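# Load three balls evenly into a covered pivoting tray

## Task

A tray balanced on one pivot sits inside a transparent cover. Get exactly one ball into each of its three seats, loading them so the tray never becomes lopsided, since an uneven load tips it at once and spills the balls. Balls may go in through the chutes in the cover's roof, but release each one only once its bottom is at or below the chute's rim. Finish with all grippers open and every arm withdrawn; the balls must stay seated with no robot holding them. Arm feet (metres, facing in degrees counter-clockwise from +x): arm1 x=+0.21 y=-0.66 z=+0.82 facing +160; arm2 x=-0.40 y=+0.39 z=+0.78 facing -94; arm3 x=-0.77 y=-0.33 z=+0.80 facing +33.

## Robot and tools

SETUP. Three identical i2rt Big YAM arms (arm1, arm2, arm3), each with six revolute joints, a two-finger gripper and a wrist camera (arm1_cam_wrist, arm2_cam_wrist, arm3_cam_wrist). Two fixed room cameras: cam_high and cam_low. Reach is roughly 1.0 m from the joint1 axis. The arms move independently; one being stuck does not pause the others.

FRAME. One shared world frame, origin on the floor, +z up, lengths in metres. The hand point is midway between the fingertips; its z axis runs along the fingers and the fingers open along its y axis. Foot positions and headings are listed in the task; headings are counter-clockwise from +x.

JOINTS (all absolute angles in radians, per arm; tolerance counted as reached in brackets):
- joint1_rad -2.879..2.879 (±0.045): turns the arm about its foot, positive counter-clockwise seen from above; 0 points the arm the way its foot faces.
- joint2_rad 0..3.141 (±0.14): shoulder; 0 has the upper arm lying back about level, increasing lifts it up then forward.
- joint3_rad 0..3.019 (±0.09): elbow; 0 is fully folded, increasing opens it.
- joint4_rad -1.692..1.57 (±0.055): hand pitch, positive tilts fingers up.
- joint5_rad -1.57..1.57 (±0.03): hand yaw, positive toward the arm's right.
- joint6_rad -2.094..2.094 (±0.035): hand roll, positive clockwise viewed from behind the hand.
- gripper_m 0..0.093 (±0.003): fingertip separation in metres, an absolute opening, not an offset. Each finger squeezes with roughly 50 to 62 N at most.
With joint1 and joint6 at 0 and the hand level pointing ahead, the camera rides on top of the hand looking at the fingertips. Joints travel at different speeds, so the hand may sweep a wide curve between postures.

TOOLS.
- execute_actions: argument actions is a list holding zero or one action. The action is an object keyed by "arm1", "arm2", "arm3"; each value is {"joints": {...}} with any subset of the seven joint names above, each an absolute target (not a delta). All named motions start at once and may finish at different times. Optional cameras: list of camera names or "all"; omitted/null means all, [] means none. Unknown keys, unknown cameras or out-of-range numbers reject the whole call and nothing moves. An empty list just reports state and images. Example: {"arm1": {"joints": {"gripper_m": 0.05}}, "arm2": {"joints": {"joint1_rad": 0.3}}}.
- wait: seconds, 0 to 10; commands nothing, returns state and images.
- zoom_image: camera name and region [x0, y0, x1, y1] in pixels of that camera's newest full image, origin top-left, at most 504 by 504.
- read_manual: optional section "licences"; returns licence text only.
- finished_scene: scene integer; irreversible, call it only when the goal holds steadily.

RESULTS. joint_positions gives current readings. The pictures line lists cameras in image order. joint_status reports how each commanded motion ended: off_target (resting short of target, possibly still pushing), contact_stop or time_out (target dropped, joint holds where it stopped), not_followed (a self/inter-arm clearance check withheld that arm's joint targets; gripper targets still run; the arm may retry those targets on every later action until they are valid or the path clears), limit_stop_at_motor_heat. A "joint command not followed" line, often with a "cause:" line, flags a withheld arm. on_its_own lists joints not commanded in this call; "held at" is the target being held, not the actual position. After time_out a joint may keep a nearby target (within 0.375, 0.375, 0.113, 0.225, 0.075, 0.3 rad for joints 1-6) and keep pushing; to relieve it, command its reported position. Joint torques are in joint order, offset, scaled and noisy, nonzero even in free air. If a call reports a stop, later motion calls in that same reply are skipped.

CAUTIONS.
- Joints omitted from an action may still be driving toward old targets.
- Tiny target changes may not move a joint; loaded joints sag.
- The arms do not stop on contact and can push hard; sustained pushing heats motors. MOTOR HOT warns at 85 °C; at 100 °C the arm and gripper go limp and fall (OVER-TEMPERATURE FAULT). Heat builds even while you deliberate, and the robot keeps its last command during that time.
- Robot-to-robot pressing ends the run; hard impacts may too. The clearance check ignores fingers, gripper housings and wrist cameras and may react late. Objects touching robots are fine.
- Never knock anything out of the work area, drop balls from high, slam or slip. Keep the tray balanced when inserting balls, release each ball low in its chute, then open the gripper and retract.

Each tool is called after ">>>" as a command line: name --argument value for each argument, lists and objects as JSON in quotes; but a table of rows of numbers goes row by row, as --pt "numbers of a row", without its own name.

## Session

>>> execute_actions --actions '[]'

Scene clock: 0.00 s.
Joint torques (N m, as the arm reports them, + toward a larger angle): no reading
arm1.joint_positions: joint1_rad=+0.805 joint2_rad=+0.433 joint3_rad=+1.454 joint4_rad=-1.397 joint5_rad=-0.050 joint6_rad=-0.019 gripper_m=+0.094
arm1.joint_status: not commanded
arm1.hand: x=+0.0933 y=-0.7362 z=+1.4007 quat_wxyz=(+0.137, +0.800, +0.216, -0.543) (m; scene frame)
arm2.joint_positions: joint1_rad=-0.238 joint2_rad=+0.297 joint3_rad=+1.391 joint4_rad=-1.590 joint5_rad=+0.045 joint6_rad=+0.439 gripper_m=+0.094
arm2.joint_status: not commanded
arm2.hand: x=-0.4322 y=+0.3224 z=+1.3135 quat_wxyz=(-0.374, -0.791, -0.334, +0.351) (m; scene frame)
arm3.joint_positions: joint1_rad=-0.684 joint2_rad=+0.589 joint3_rad=+1.386 joint4_rad=-1.619 joint5_rad=-0.225 joint6_rad=-0.516 gripper_m=+0.094
arm3.joint_status: not commanded
arm3.hand: x=-0.5863 y=-0.3138 z=+1.2931 quat_wxyz=(-0.374, +0.227, -0.899, +0.014) (m; scene frame)
pictures: arm1_cam_wrist, arm2_cam_wrist, arm3_cam_wrist, cam_high, cam_low
Images, in order (width x height): arm1_cam_wrist 672x504, arm2_cam_wrist 672x504, arm3_cam_wrist 672x504, cam_high 672x504, cam_low 672x504.

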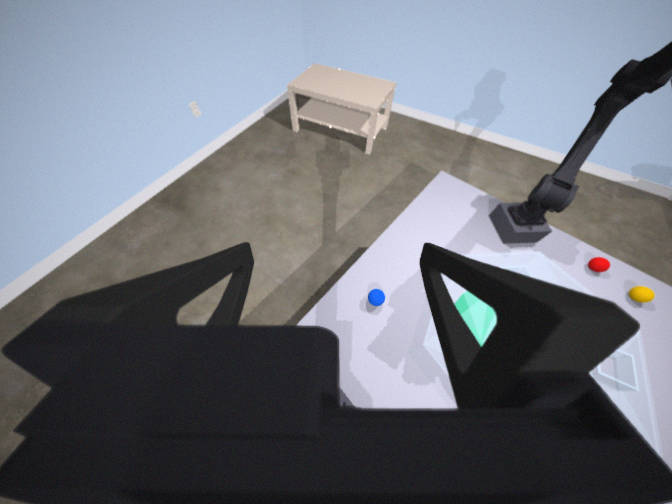

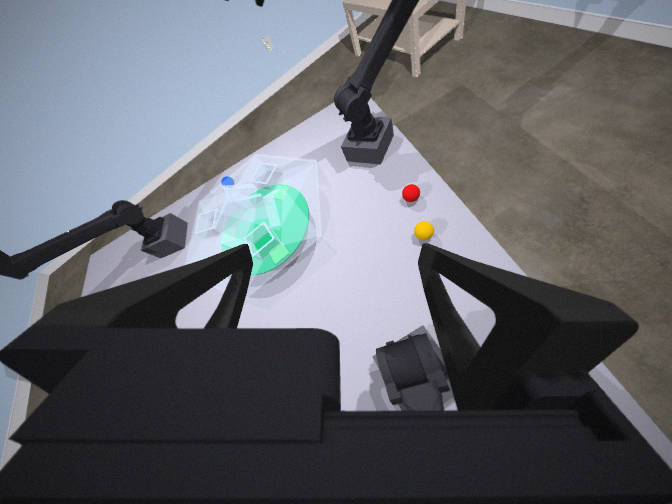

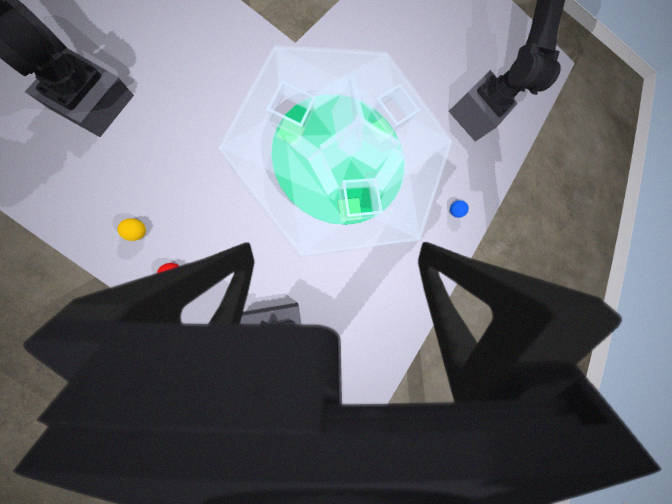

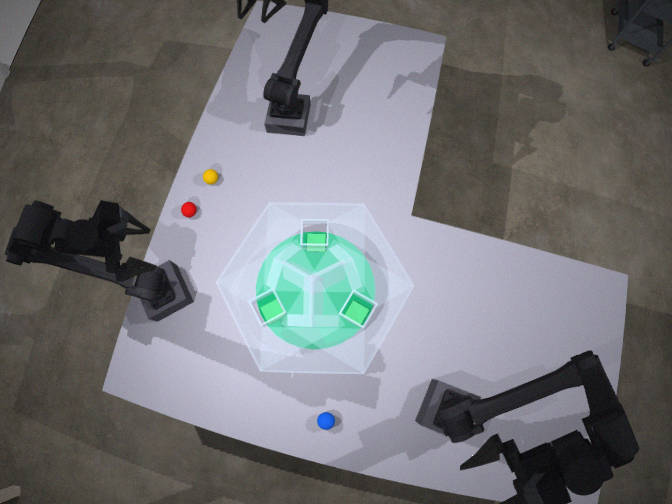

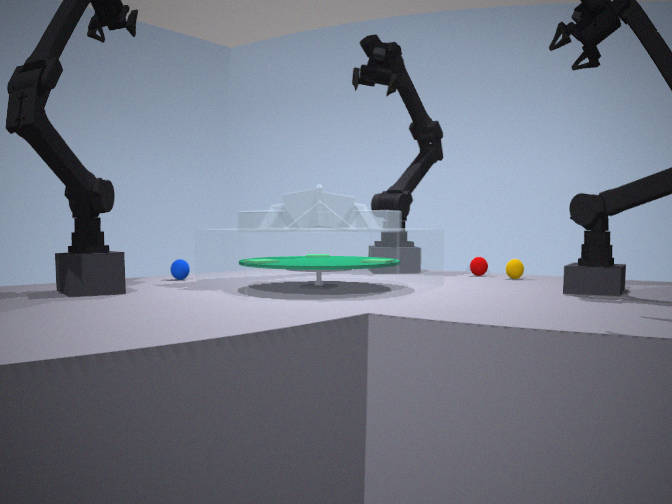

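>>> execute_actions --actions '[{"arm1":{"joints":{"joint1_rad":0.616,"joint2_rad":1.502,"joint3_rad":1.134,"joint4_rad":-1.203,"joint5_rad":0,"joint6_rad":0}},"arm2":{"joints":{"joint1_rad":-0.65,"joint2_rad":1.365,"joint3_rad":1.102,"joint4_rad":-1.308,"joint5_rad":0,"joint6_rad":0}}}]'

Scene clock: 7.87 s.
Joint torques (N m, as the arm reports them, + toward a larger angle): arm1=[-1.36 -9.97  7.97  0.48 -0.02  0.17] | arm2=[-0.89 -9.94  9.02  0.76  0.03 -0.06] | arm3=[ 0.4   3.73  8.33  1.55 -0.05  0.07]
arm1.joint_positions: joint1_rad=+0.625 joint2_rad=+1.507 joint3_rad=+1.136 joint4_rad=-1.210 joint5_rad=-0.002 joint6_rad=-0.015 gripper_m=+0.094
arm1.joint_status: all done
arm1.hand: x=-0.1936 y=-0.7784 z=+0.9430 quat_wxyz=(-0.008, +0.989, +0.149, +0.005) (m; scene frame)
arm2.joint_positions: joint1_rad=-0.645 joint2_rad=+1.368 joint3_rad=+1.103 joint4_rad=-1.317 joint5_rad=+0.001 joint6_rad=+0.014 gripper_m=+0.094
arm2.joint_status: all done
arm2.hand: x=-0.6496 y=+0.1009 z=+0.9547 quat_wxyz=(+0.001, -0.912, -0.410, -0.005) (m; scene frame)
arm3.joint_positions: joint1_rad=-0.684 joint2_rad=+0.589 joint3_rad=+1.386 joint4_rad=-1.619 joint5_rad=-0.225 joint6_rad=-0.516 gripper_m=+0.094
arm3.joint_status: not commanded
arm3.hand: x=-0.5863 y=-0.3138 z=+1.2931 quat_wxyz=(-0.374, +0.227, -0.899, +0.014) (m; scene frame)
pictures: arm1_cam_wrist, arm2_cam_wrist, arm3_cam_wrist, cam_high, cam_low
Images, in order (width x height): arm1_cam_wrist 672x504, arm2_cam_wrist 672x504, arm3_cam_wrist 672x504, cam_high 672x504, cam_low 672x504.

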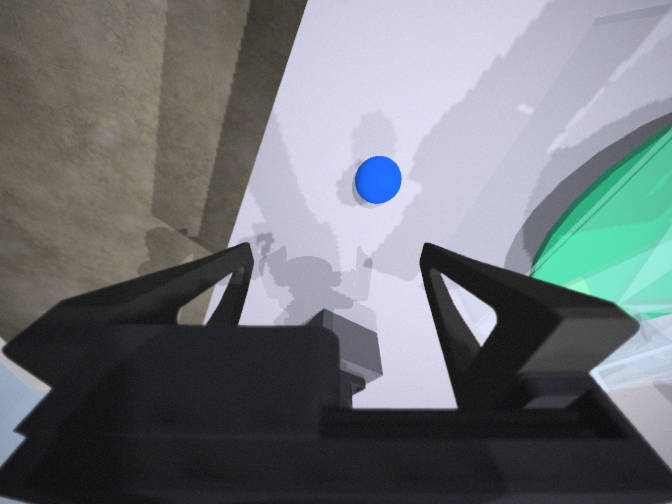

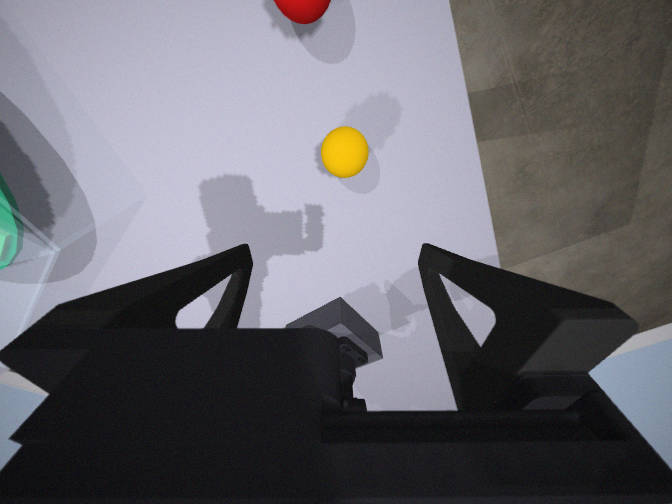

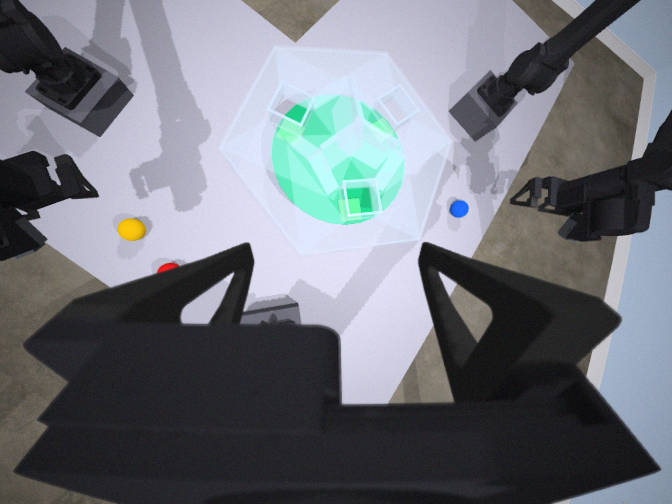

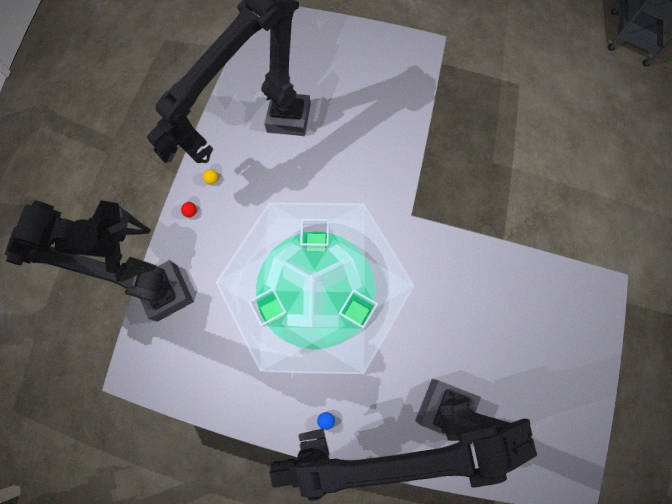

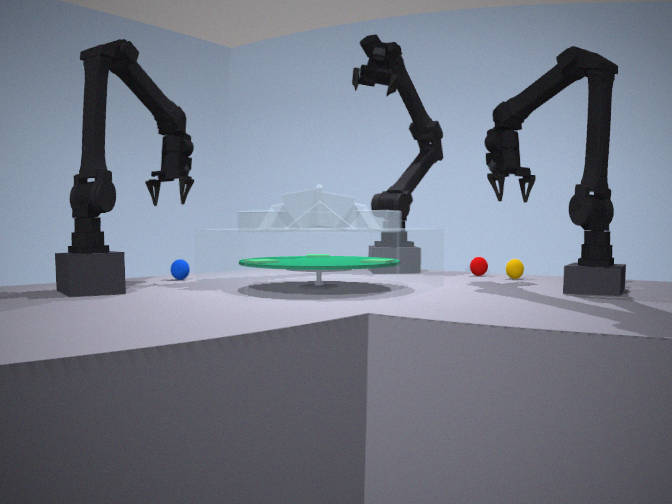

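>>> execute_actions --actions '[{"arm1":{"joints":{"joint1_rad":0.50,"joint2_rad":1.637,"joint3_rad":0.929,"joint4_rad":-0.863}},"arm2":{"joints":{"joint1_rad":-0.675,"joint2_rad":1.531,"joint3_rad":0.93,"joint4_rad":-0.97}}}]' --cameras '["arm1_cam_wrist","arm2_cam_wrist","cam_low"]'

Scene clock: 11.07 s.
Joint torques (N m, as the arm reports them, + toward a larger angle): arm1=[ -0.24 -10.26   7.2    0.55  -0.09   0.16] | arm2=[ -1.15 -11.34   8.74   0.87   0.01  -0.06] | arm3=[ 0.2   3.56  8.2   1.42 -0.04  0.1 ]
arm1.joint_positions: joint1_rad=+0.494 joint2_rad=+1.645 joint3_rad=+0.920 joint4_rad=-0.873 joint5_rad=+0.000 joint6_rad=-0.014 gripper_m=+0.094
arm1.joint_status: all done
arm1.hand: x=-0.1840 y=-0.7190 z=+0.8194 quat_wxyz=(-0.009, +0.996, +0.083, +0.013) (m; scene frame)
arm2.joint_positions: joint1_rad=-0.667 joint2_rad=+1.536 joint3_rad=+0.917 joint4_rad=-0.981 joint5_rad=+0.001 joint6_rad=+0.014 gripper_m=+0.094
arm2.joint_status: all done
arm2.hand: x=-0.6577 y=+0.1042 z=+0.8296 quat_wxyz=(+0.005, -0.916, -0.400, -0.013) (m; scene frame)
arm3.joint_positions: joint1_rad=-0.684 joint2_rad=+0.589 joint3_rad=+1.386 joint4_rad=-1.619 joint5_rad=-0.225 joint6_rad=-0.516 gripper_m=+0.094
arm3.joint_status: not commanded
arm3.hand: x=-0.5863 y=-0.3138 z=+1.2931 quat_wxyz=(-0.374, +0.227, -0.899, +0.014) (m; scene frame)
pictures: arm1_cam_wrist, arm2_cam_wrist, cam_low
Images, in order (width x height): arm1_cam_wrist 672x504, arm2_cam_wrist 672x504, cam_low 672x504.

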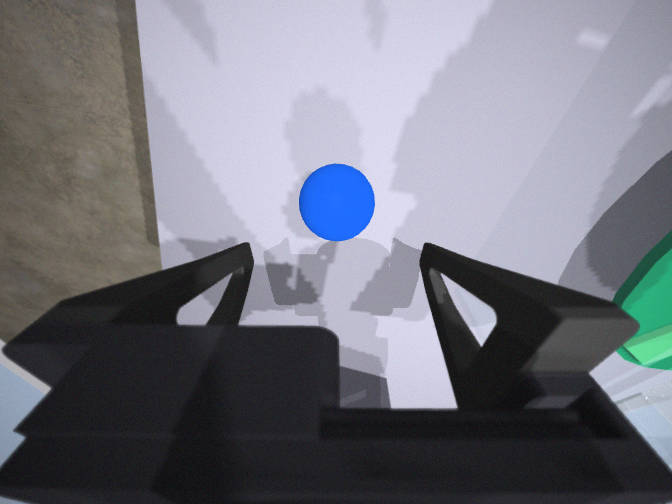

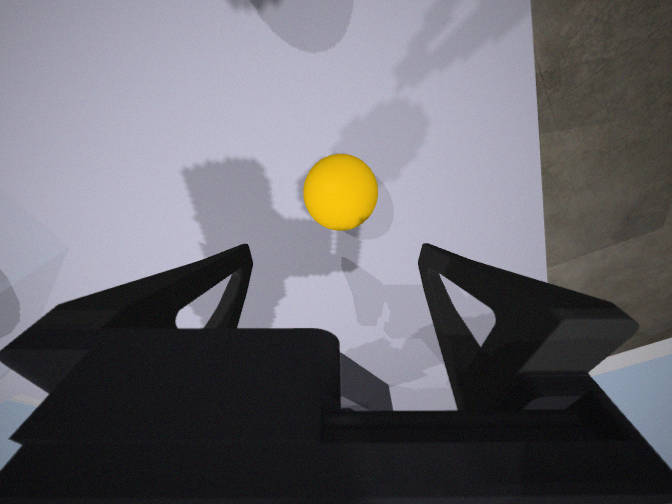

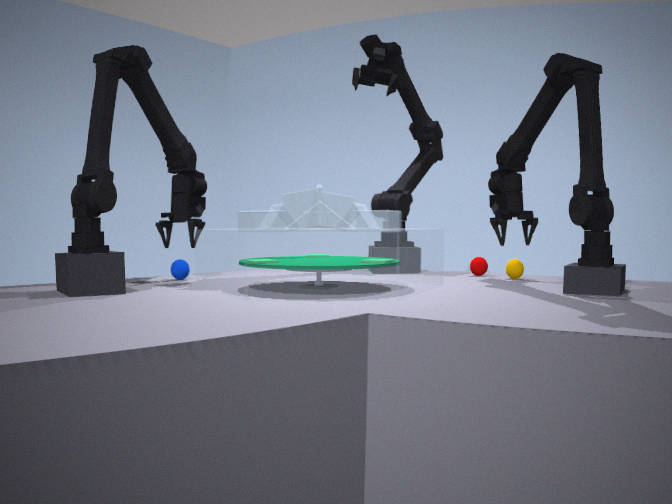

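>>> execute_actions --actions '[{"arm1":{"joints":{"joint2_rad":1.774,"joint3_rad":0.882,"joint4_rad":-0.679}},"arm2":{"joints":{"joint1_rad":-0.685,"joint2_rad":1.686,"joint3_rad":0.878,"joint4_rad":-0.763}}}]' --cameras '["arm1_cam_wrist","arm2_cam_wrist","cam_low"]'

Scene clock: 13.83 s.
Joint torques (N m, as the arm reports them, + toward a larger angle): arm1=[ -0.3  -11.42   5.23   0.59  -0.08   0.17] | arm2=[ -1.25 -13.2    6.52   0.87   0.02  -0.06] | arm3=[ 0.33  3.65  8.15  1.48 -0.04  0.11]
arm1.joint_positions: joint1_rad=+0.494 joint2_rad=+1.787 joint3_rad=+0.885 joint4_rad=-0.689 joint5_rad=+0.000 joint6_rad=-0.014 gripper_m=+0.094
arm1.joint_status: all done
arm1.hand: x=-0.1884 y=-0.7186 z=+0.7554 quat_wxyz=(-0.009, +0.996, +0.083, +0.010) (m; scene frame)
arm2.joint_positions: joint1_rad=-0.674 joint2_rad=+1.694 joint3_rad=+0.876 joint4_rad=-0.775 joint5_rad=+0.001 joint6_rad=+0.014 gripper_m=+0.094
arm2.joint_status: all done
arm2.hand: x=-0.6668 y=+0.0978 z=+0.7586 quat_wxyz=(+0.003, -0.918, -0.397, -0.010) (m; scene frame)
arm3.joint_positions: joint1_rad=-0.684 joint2_rad=+0.589 joint3_rad=+1.386 joint4_rad=-1.619 joint5_rad=-0.225 joint6_rad=-0.516 gripper_m=+0.094
arm3.joint_status: not commanded
arm3.hand: x=-0.5863 y=-0.3138 z=+1.2931 quat_wxyz=(-0.374, +0.227, -0.899, +0.014) (m; scene frame)
pictures: arm1_cam_wrist, arm2_cam_wrist, cam_low
Images, in order (width x height): arm1_cam_wrist 672x504, arm2_cam_wrist 672x504, cam_low 672x504.

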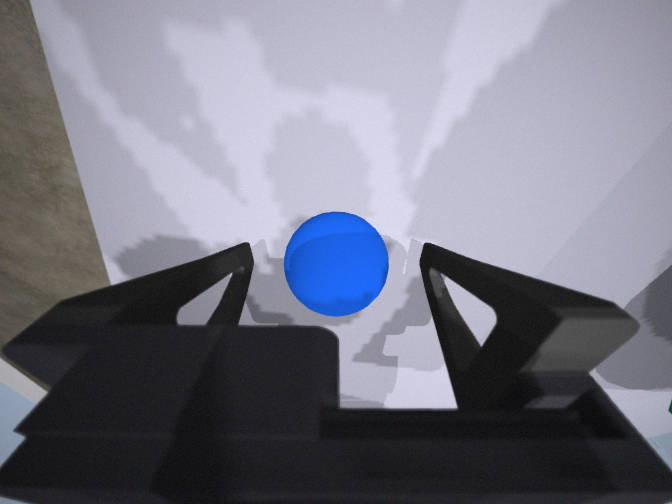

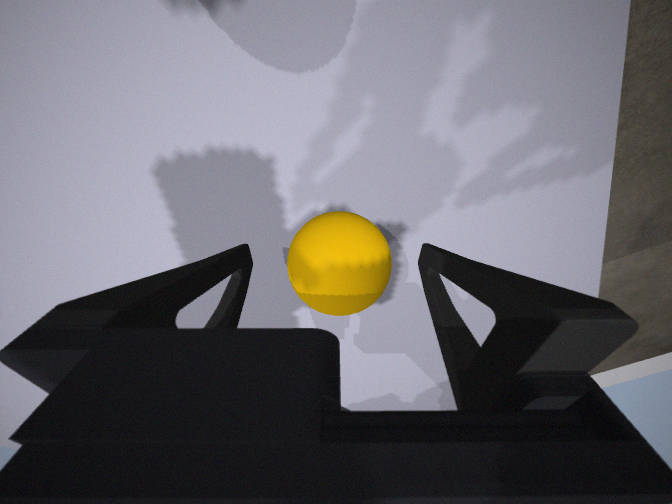

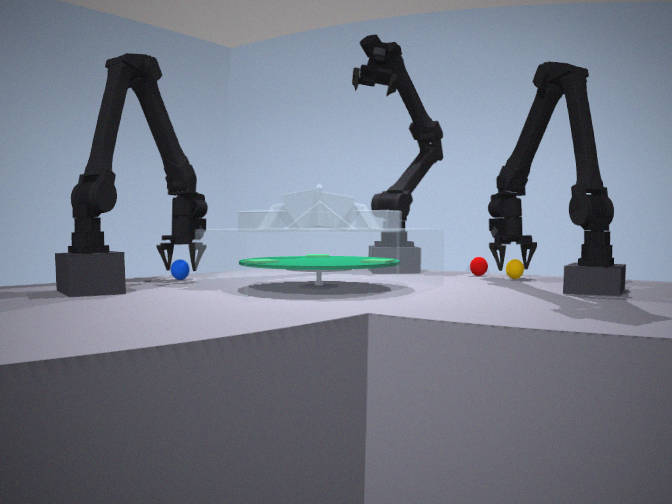

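>>> execute_actions --actions '[{"arm1":{"joints":{"gripper_m":0.04}},"arm2":{"joints":{"gripper_m":0.04}}}]' --cameras '["arm1_cam_wrist","arm2_cam_wrist"]'

Scene clock: 15.30 s.
Joint torques (N m, as the arm reports them, + toward a larger angle): arm1=[ -0.24 -11.48   5.25   0.57  -0.08   0.16] | arm2=[ -1.12 -13.14   6.57   0.81   0.02  -0.05] | arm3=[ 0.15  3.33  8.24  1.36 -0.07  0.08]
arm1.joint_positions: joint1_rad=+0.494 joint2_rad=+1.787 joint3_rad=+0.885 joint4_rad=-0.688 joint5_rad=-0.001 joint6_rad=-0.014 gripper_m=+0.055
arm1.joint_status: gripper_m off_target (ended at +0.055, target +0.040)
arm1.hand: x=-0.1886 y=-0.7187 z=+0.7554 quat_wxyz=(-0.009, +0.996, +0.083, +0.009) (m; scene frame)
arm2.joint_positions: joint1_rad=-0.675 joint2_rad=+1.694 joint3_rad=+0.876 joint4_rad=-0.774 joint5_rad=+0.001 joint6_rad=+0.013 gripper_m=+0.055
arm2.joint_status: gripper_m off_target (ended at +0.055, target +0.040)
arm2.hand: x=-0.6671 y=+0.0977 z=+0.7586 quat_wxyz=(+0.003, -0.918, -0.397, -0.010) (m; scene frame)
arm3.joint_positions: joint1_rad=-0.684 joint2_rad=+0.589 joint3_rad=+1.386 joint4_rad=-1.619 joint5_rad=-0.225 joint6_rad=-0.516 gripper_m=+0.094
arm3.joint_status: not commanded
arm3.hand: x=-0.5863 y=-0.3138 z=+1.2931 quat_wxyz=(-0.374, +0.227, -0.899, +0.014) (m; scene frame)
pictures: arm1_cam_wrist, arm2_cam_wrist
Images, in order (width x height): arm1_cam_wrist 672x504, arm2_cam_wrist 672x504.

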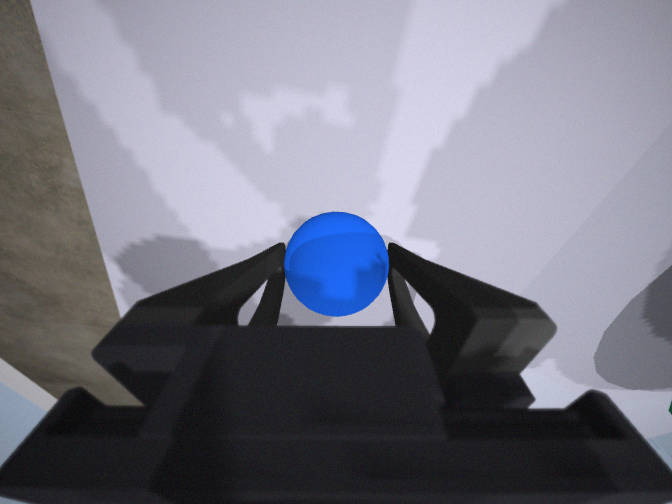

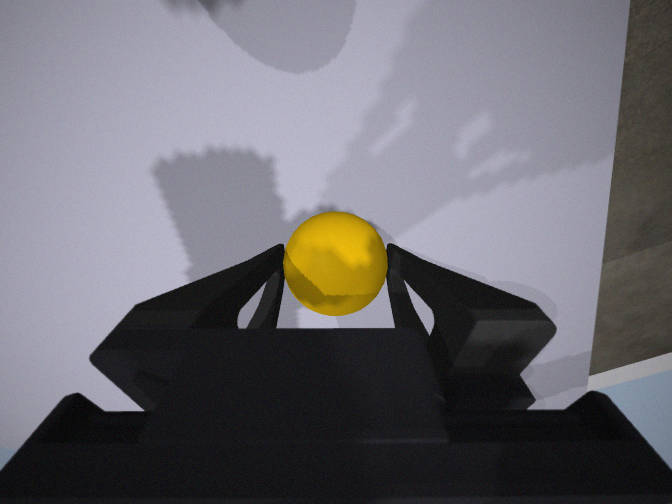

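>>> execute_actions --actions '[{"arm1":{"joints":{"joint2_rad":1.534,"joint3_rad":1.44,"joint4_rad":-1.477}},"arm2":{"joints":{"joint2_rad":1.382,"joint3_rad":1.383,"joint4_rad":-1.572}}}]' --cameras '[]'

>>> execute_actions --actions '[{"arm1":{"joints":{"joint1_rad":-0.444}},"arm2":{"joints":{"joint1_rad":0.32,"joint2_rad":1.663,"joint3_rad":1.699,"joint4_rad":-1.607}},"arm3":{"joints":{"joint1_rad":0.865,"joint5_rad":0,"joint6_rad":0}}}]'

Scene clock: 20.40 s.
Joint torques (N m, as the arm reports them, + toward a larger angle): arm1=[ -0.3  -10.85  12.2   -0.23  -0.08   0.16] | arm2=[ -1.1  -10.99  11.69  -0.1    0.03  -0.05] | arm3=[ 0.58  3.46  8.25  1.39 -0.06  0.07]
arm1.joint_positions: joint1_rad=+0.494 joint2_rad=+1.539 joint3_rad=+1.392 joint4_rad=-1.468 joint5_rad=-0.001 joint6_rad=-0.014 gripper_m=+0.055
arm1.joint_status: all done
arm1.hand: x=-0.2308 y=-0.7297 z=+1.0249 quat_wxyz=(-0.010, +0.996, +0.083, +0.021) (m; scene frame)
arm2.joint_positions: joint1_rad=-0.675 joint2_rad=+1.386 joint3_rad=+1.357 joint4_rad=-1.561 joint5_rad=+0.001 joint6_rad=+0.013 gripper_m=+0.055
arm2.joint_status: all done
arm2.hand: x=-0.6706 y=+0.0952 z=+1.0437 quat_wxyz=(+0.003, -0.918, -0.397, -0.009) (m; scene frame)
arm3.joint_positions: joint1_rad=-0.684 joint2_rad=+0.589 joint3_rad=+1.386 joint4_rad=-1.619 joint5_rad=-0.225 joint6_rad=-0.516 gripper_m=+0.094
arm3.joint_status: not commanded
arm3.hand: x=-0.5863 y=-0.3138 z=+1.2931 quat_wxyz=(-0.374, +0.227, -0.899, +0.014) (m; scene frame)
pictures: none
No camera images: the call's "cameras" was empty. Leave "cameras" out to get every camera's image.

Scene clock: 22.17 s.
Joint torques (N m, as the arm reports them, + toward a larger angle): arm1=[ -0.49 -11.07  12.24  -0.23  -0.14   0.16] | arm2=[ -1.26 -17.39  13.8    0.07   0.17  -0.04] | arm3=[1.08 3.42 8.24 1.47 0.17 0.14]
arm1.joint_positions: joint1_rad=-0.444 joint2_rad=+1.541 joint3_rad=+1.392 joint4_rad=-1.468 joint5_rad=+0.001 joint6_rad=-0.014 gripper_m=+0.055
arm1.joint_status: all done
arm1.hand: x=-0.1050 y=-0.3472 z=+1.0299 quat_wxyz=(+0.001, +0.926, -0.377, +0.017) (m; scene frame)
arm2.joint_positions: joint1_rad=+0.330 joint2_rad=+1.681 joint3_rad=+1.648 joint4_rad=-1.602 joint5_rad=-0.003 joint6_rad=+0.012 gripper_m=+0.055
arm2.joint_status: all done
arm2.hand: x=-0.2733 y=-0.0929 z=+1.0279 quat_wxyz=(+0.023, -0.613, -0.790, -0.020) (m; scene frame)
arm3.joint_positions: joint1_rad=+0.856 joint2_rad=+0.589 joint3_rad=+1.386 joint4_rad=-1.619 joint5_rad=-0.002 joint6_rad=-0.007 gripper_m=+0.094
arm3.joint_status: all done
arm3.hand: x=-0.7399 y=-0.1548 z=+1.2900 quat_wxyz=(-0.273, +0.613, -0.702, -0.239) (m; scene frame)
pictures: arm1_cam_wrist, arm2_cam_wrist, arm3_cam_wrist, cam_high, cam_low
Images, in order (width x height): arm1_cam_wrist 672x504, arm2_cam_wrist 672x504, arm3_cam_wrist 672x504, cam_high 672x504, cam_low 672x504.

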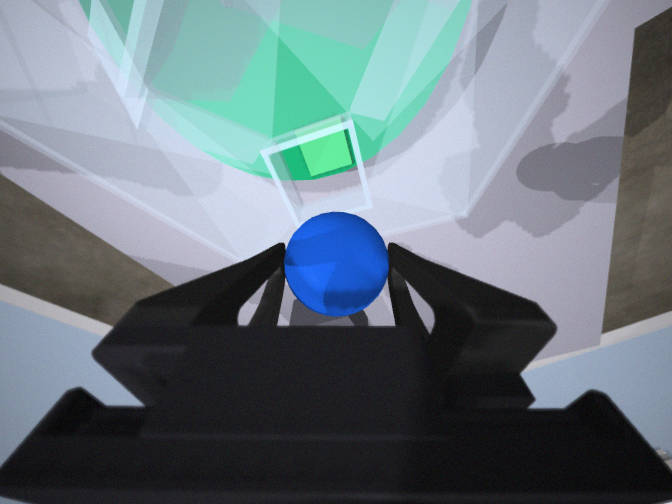

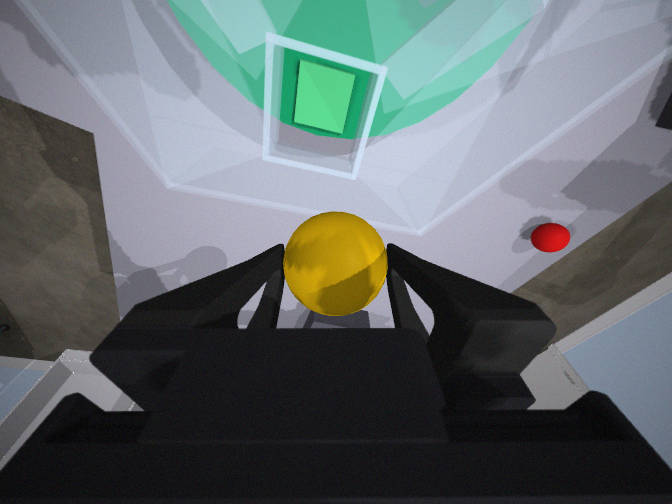

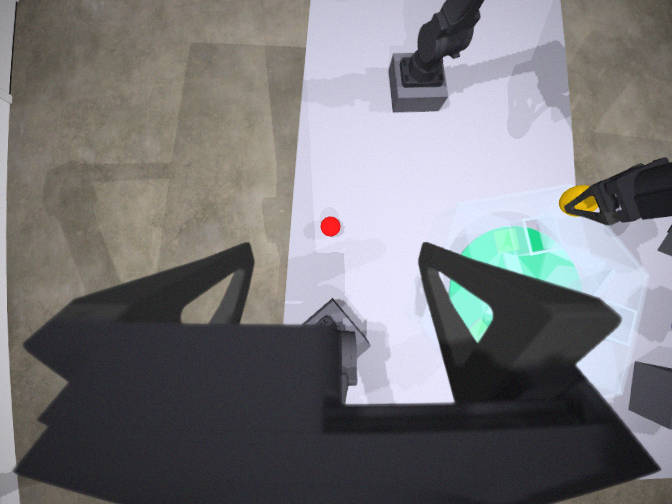

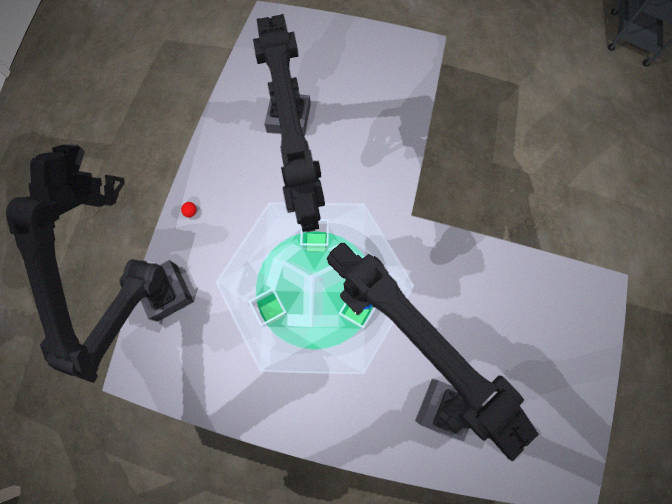

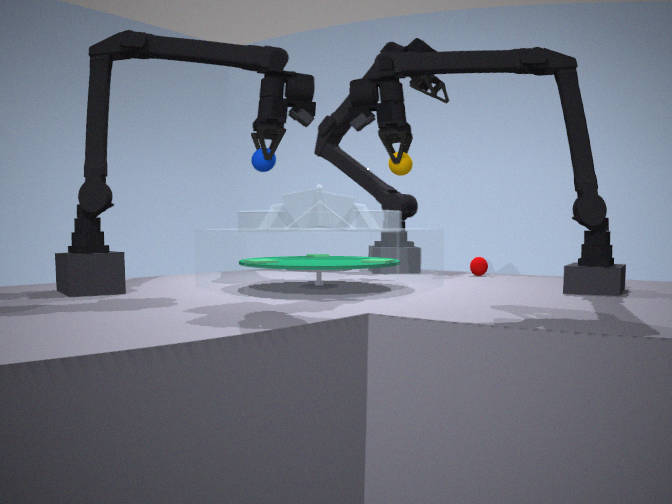

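>>> execute_actions --actions '[{"arm1":{"joints":{"joint1_rad":-0.41,"joint2_rad":1.535,"joint3_rad":1.33,"joint4_rad":-1.346,"joint6_rad":1.27}},"arm2":{"joints":{"joint1_rad":0.35,"joint2_rad":1.785,"joint3_rad":1.785,"joint4_rad":-1.523,"joint6_rad":1.77}},"arm3":{"joints":{"joint1_rad":0.9,"joint2_rad":1.379,"joint3_rad":0.7,"joint4_rad":-0.892}}}]'

Scene clock: 28.10 s.
Joint torques (N m, as the arm reports them, + toward a larger angle): arm1=[ -0.05 -10.91   8.58   0.57  -0.05   0.18] | arm2=[  0.27 -18.74  12.82   0.57   0.26   0.28] | arm3=[ 0.71 -6.45  6.78  0.7   0.19  0.12]
arm1.joint_positions: joint1_rad=-0.417 joint2_rad=+1.542 joint3_rad=+1.330 joint4_rad=-1.357 joint5_rad=+0.001 joint6_rad=+1.254 gripper_m=+0.055
arm1.joint_status: all done
arm1.hand: x=-0.1191 y=-0.3501 z=+1.0058 quat_wxyz=(-0.004, +0.535, -0.845, -0.009) (m; scene frame)
arm2.joint_positions: joint1_rad=+0.341 joint2_rad=+1.795 joint3_rad=+1.745 joint4_rad=-1.530 joint5_rad=-0.003 joint6_rad=+1.755 gripper_m=+0.055
arm2.joint_status: all done
arm2.hand: x=-0.2531 y=-0.1439 z=+1.0062 quat_wxyz=(+0.004, -0.999, -0.045, -0.001) (m; scene frame)
arm3.joint_positions: joint1_rad=+0.891 joint2_rad=+1.374 joint3_rad=+0.684 joint4_rad=-0.907 joint5_rad=-0.002 joint6_rad=-0.007 gripper_m=+0.094
arm3.joint_status: all done
arm3.hand: x=-0.7355 y=-0.0340 z=+0.8250 quat_wxyz=(+0.015, +0.670, -0.742, +0.009) (m; scene frame)
pictures: arm1_cam_wrist, arm2_cam_wrist, arm3_cam_wrist, cam_high, cam_low
Images, in order (width x height): arm1_cam_wrist 672x504, arm2_cam_wrist 672x504, arm3_cam_wrist 672x504, cam_high 672x504, cam_low 672x504.

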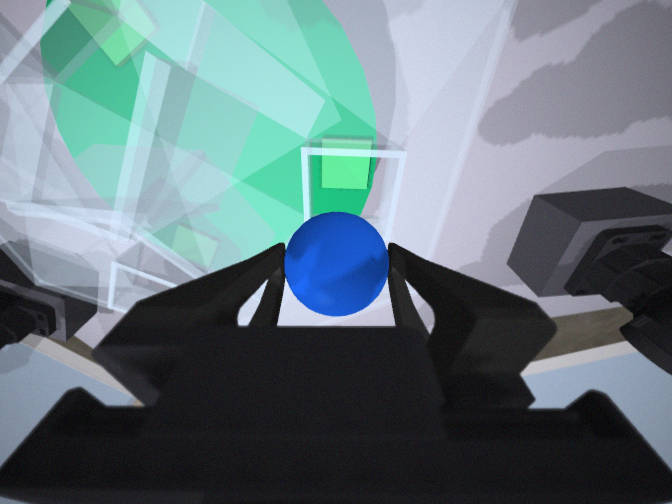

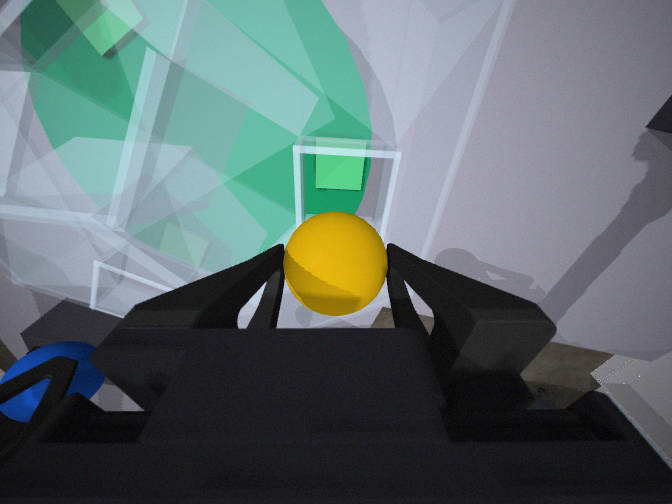

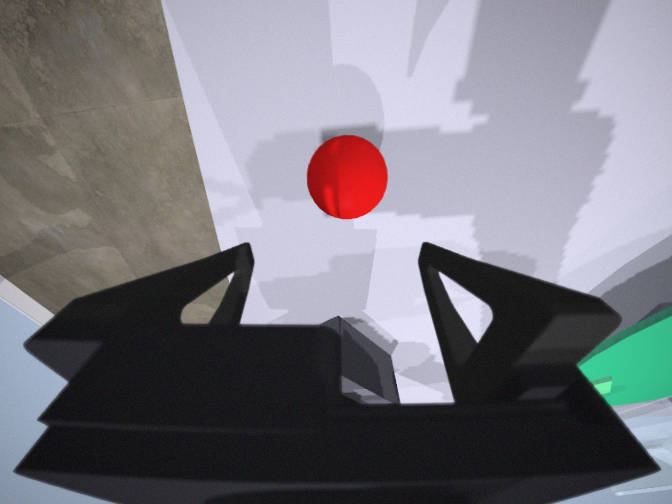

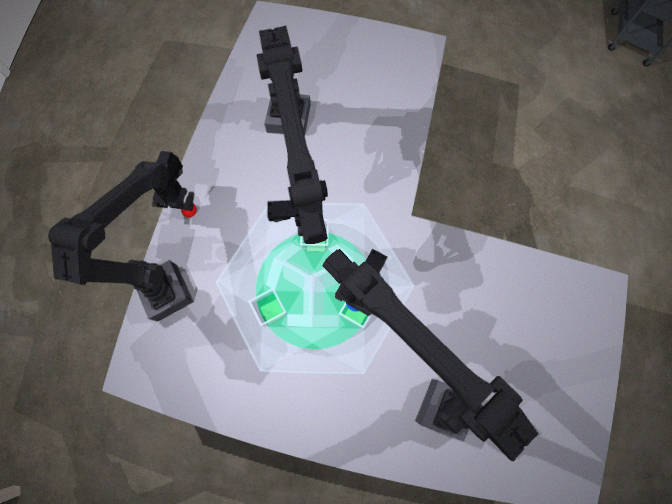

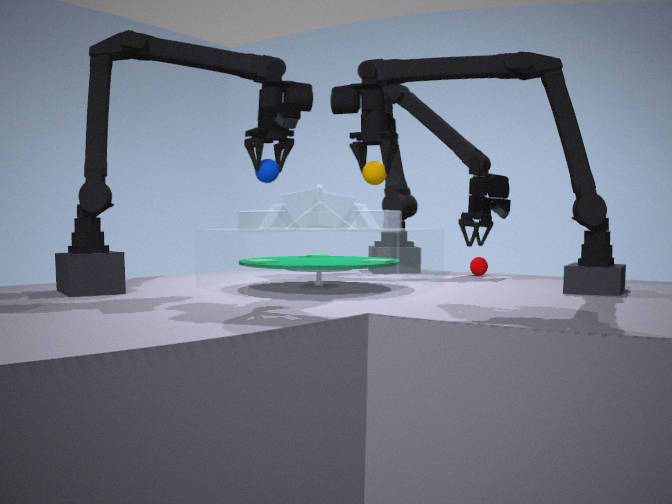

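>>> execute_actions --actions '[{"arm1":{"joints":{"joint1_rad":-0.395,"joint2_rad":1.524,"joint3_rad":1.212,"joint4_rad":-1.238}},"arm2":{"joints":{"joint1_rad":0.365,"joint2_rad":1.766,"joint3_rad":1.62,"joint4_rad":-1.40}},"arm3":{"joints":{"joint1_rad":0.862,"joint2_rad":1.588,"joint3_rad":0.685,"joint4_rad":-0.648}}}]' --cameras '["arm1_cam_wrist","arm2_cam_wrist","arm3_cam_wrist","cam_low"]'

Scene clock: 32.37 s.
Joint torques (N m, as the arm reports them, + toward a larger angle): arm1=[  0.17 -10.77   8.64   0.59  -0.06   0.17] | arm2=[  0.35 -17.84  10.01   0.78   0.24   0.27] | arm3=[-0.51 -9.44  4.84  0.93  0.16  0.14]
arm1.joint_positions: joint1_rad=-0.406 joint2_rad=+1.535 joint3_rad=+1.209 joint4_rad=-1.248 joint5_rad=+0.001 joint6_rad=+1.255 gripper_m=+0.055
arm1.joint_status: all done
arm1.hand: x=-0.1113 y=-0.3638 z=+0.9640 quat_wxyz=(-0.004, +0.539, -0.842, -0.006) (m; scene frame)
arm2.joint_positions: joint1_rad=+0.358 joint2_rad=+1.773 joint3_rad=+1.611 joint4_rad=-1.411 joint5_rad=-0.002 joint6_rad=+1.756 gripper_m=+0.055
arm2.joint_status: all done
arm2.hand: x=-0.2475 y=-0.1312 z=+0.9670 quat_wxyz=(+0.000, -0.999, -0.053, -0.001) (m; scene frame)
arm3.joint_positions: joint1_rad=+0.871 joint2_rad=+1.597 joint3_rad=+0.679 joint4_rad=-0.664 joint5_rad=-0.002 joint6_rad=-0.007 gripper_m=+0.094
arm3.joint_status: all done
arm3.hand: x=-0.7267 y=-0.0083 z=+0.7568 quat_wxyz=(+0.009, +0.663, -0.748, +0.003) (m; scene frame)
pictures: arm1_cam_wrist, arm2_cam_wrist, arm3_cam_wrist, cam_low
Images, in order (width x height): arm1_cam_wrist 672x504, arm2_cam_wrist 672x504, arm3_cam_wrist 672x504, cam_low 672x504.

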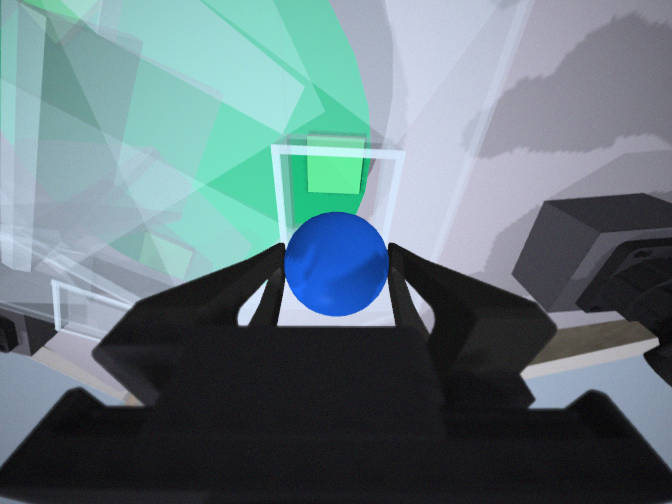

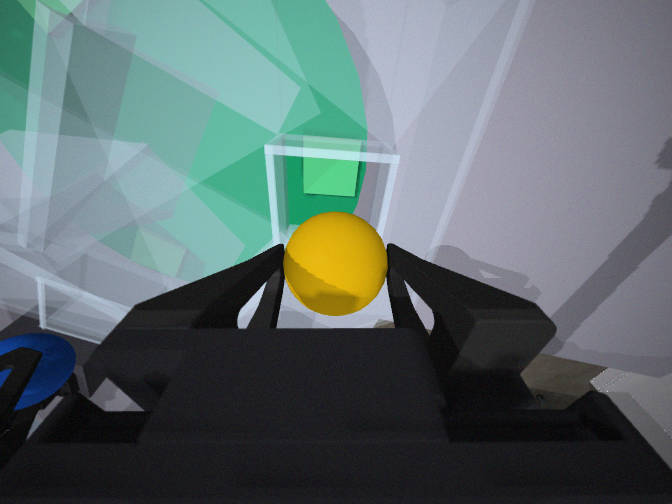

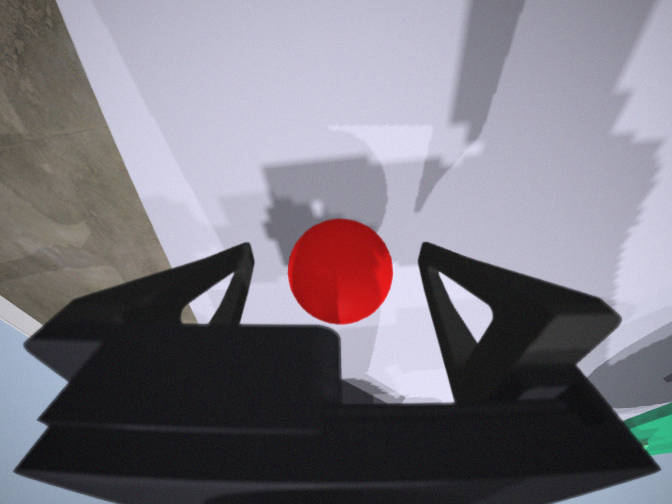

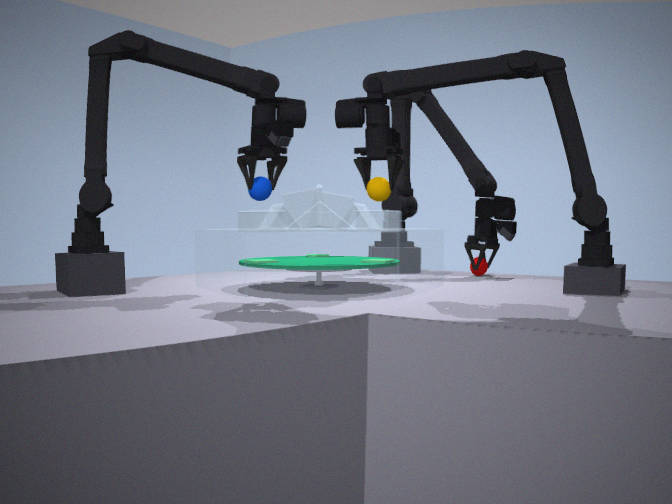

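>>> execute_actions --actions '[{"arm3":{"joints":{"joint2_rad":1.572,"joint3_rad":0.663,"joint4_rad":-0.648}}}]' --cameras '["arm3_cam_wrist"]'

>>> execute_actions --actions '[{"arm3":{"joints":{"gripper_m":0.04}}}]' --cameras '["arm3_cam_wrist"]'

Scene clock: 34.87 s.
Joint torques (N m, as the arm reports them, + toward a larger angle): arm1=[  0.17 -10.79   8.59   0.58  -0.06   0.17] | arm2=[  0.25 -17.9   10.01   0.78   0.24   0.27] | arm3=[-0.51 -9.96  4.41  0.61  0.18  0.14]
arm1.joint_positions: joint1_rad=-0.406 joint2_rad=+1.535 joint3_rad=+1.209 joint4_rad=-1.248 joint5_rad=+0.001 joint6_rad=+1.255 gripper_m=+0.055
arm1.joint_status: not commanded
arm1.hand: x=-0.1113 y=-0.3638 z=+0.9640 quat_wxyz=(-0.004, +0.539, -0.842, -0.006) (m; scene frame)
arm2.joint_positions: joint1_rad=+0.358 joint2_rad=+1.773 joint3_rad=+1.611 joint4_rad=-1.411 joint5_rad=-0.002 joint6_rad=+1.756 gripper_m=+0.055
arm2.joint_status: not commanded
arm2.hand: x=-0.2475 y=-0.1312 z=+0.9670 quat_wxyz=(+0.000, -0.999, -0.053, -0.001) (m; scene frame)
arm3.joint_positions: joint1_rad=+0.871 joint2_rad=+1.593 joint3_rad=+0.659 joint4_rad=-0.662 joint5_rad=-0.002 joint6_rad=-0.007 gripper_m=+0.094
arm3.joint_status: all done
arm3.hand: x=-0.7280 y=-0.0182 z=+0.7536 quat_wxyz=(+0.014, +0.663, -0.748, +0.008) (m; scene frame)
pictures: arm3_cam_wrist
Images, in order (width x height): arm3_cam_wrist 672x504.

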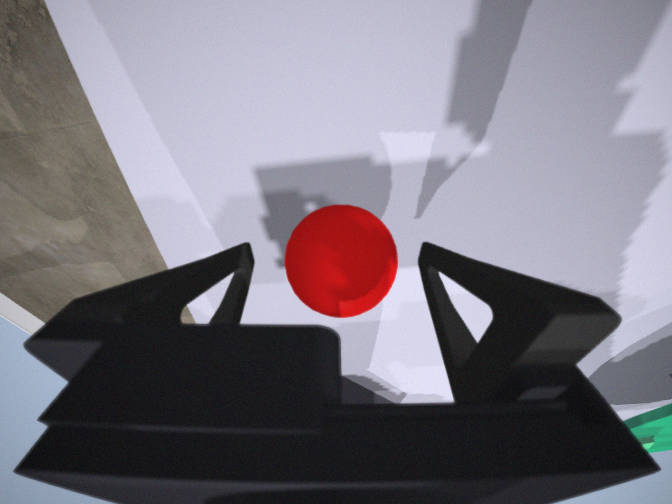

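Scene clock: 35.47 s.
Joint torques (N m, as the arm reports them, + toward a larger angle): arm1=[  0.2  -10.75   8.58   0.56  -0.06   0.17] | arm2=[  0.18 -17.91  10.08   0.79   0.24   0.26] | arm3=[ -0.32 -10.05   4.51   0.8    0.16   0.09]
arm1.joint_positions: joint1_rad=-0.406 joint2_rad=+1.535 joint3_rad=+1.209 joint4_rad=-1.248 joint5_rad=+0.001 joint6_rad=+1.255 gripper_m=+0.055
arm1.joint_status: not commanded
arm1.hand: x=-0.1113 y=-0.3638 z=+0.9640 quat_wxyz=(-0.004, +0.539, -0.842, -0.006) (m; scene frame)
arm2.joint_positions: joint1_rad=+0.358 joint2_rad=+1.773 joint3_rad=+1.611 joint4_rad=-1.411 joint5_rad=-0.002 joint6_rad=+1.756 gripper_m=+0.055
arm2.joint_status: not commanded
arm2.hand: x=-0.2475 y=-0.1312 z=+0.9670 quat_wxyz=(+0.000, -0.999, -0.053, -0.001) (m; scene frame)
arm3.joint_positions: joint1_rad=+0.871 joint2_rad=+1.593 joint3_rad=+0.659 joint4_rad=-0.662 joint5_rad=-0.001 joint6_rad=-0.007 gripper_m=+0.055
arm3.joint_status: gripper_m off_target (ended at +0.055, target +0.040)
arm3.hand: x=-0.7278 y=-0.0182 z=+0.7536 quat_wxyz=(+0.014, +0.663, -0.748, +0.008) (m; scene frame)
pictures: arm3_cam_wrist
Images, in order (width x height): arm3_cam_wrist 672x504.

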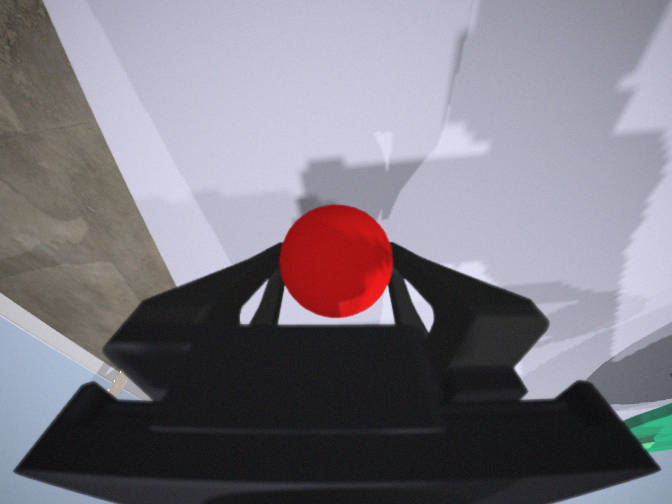

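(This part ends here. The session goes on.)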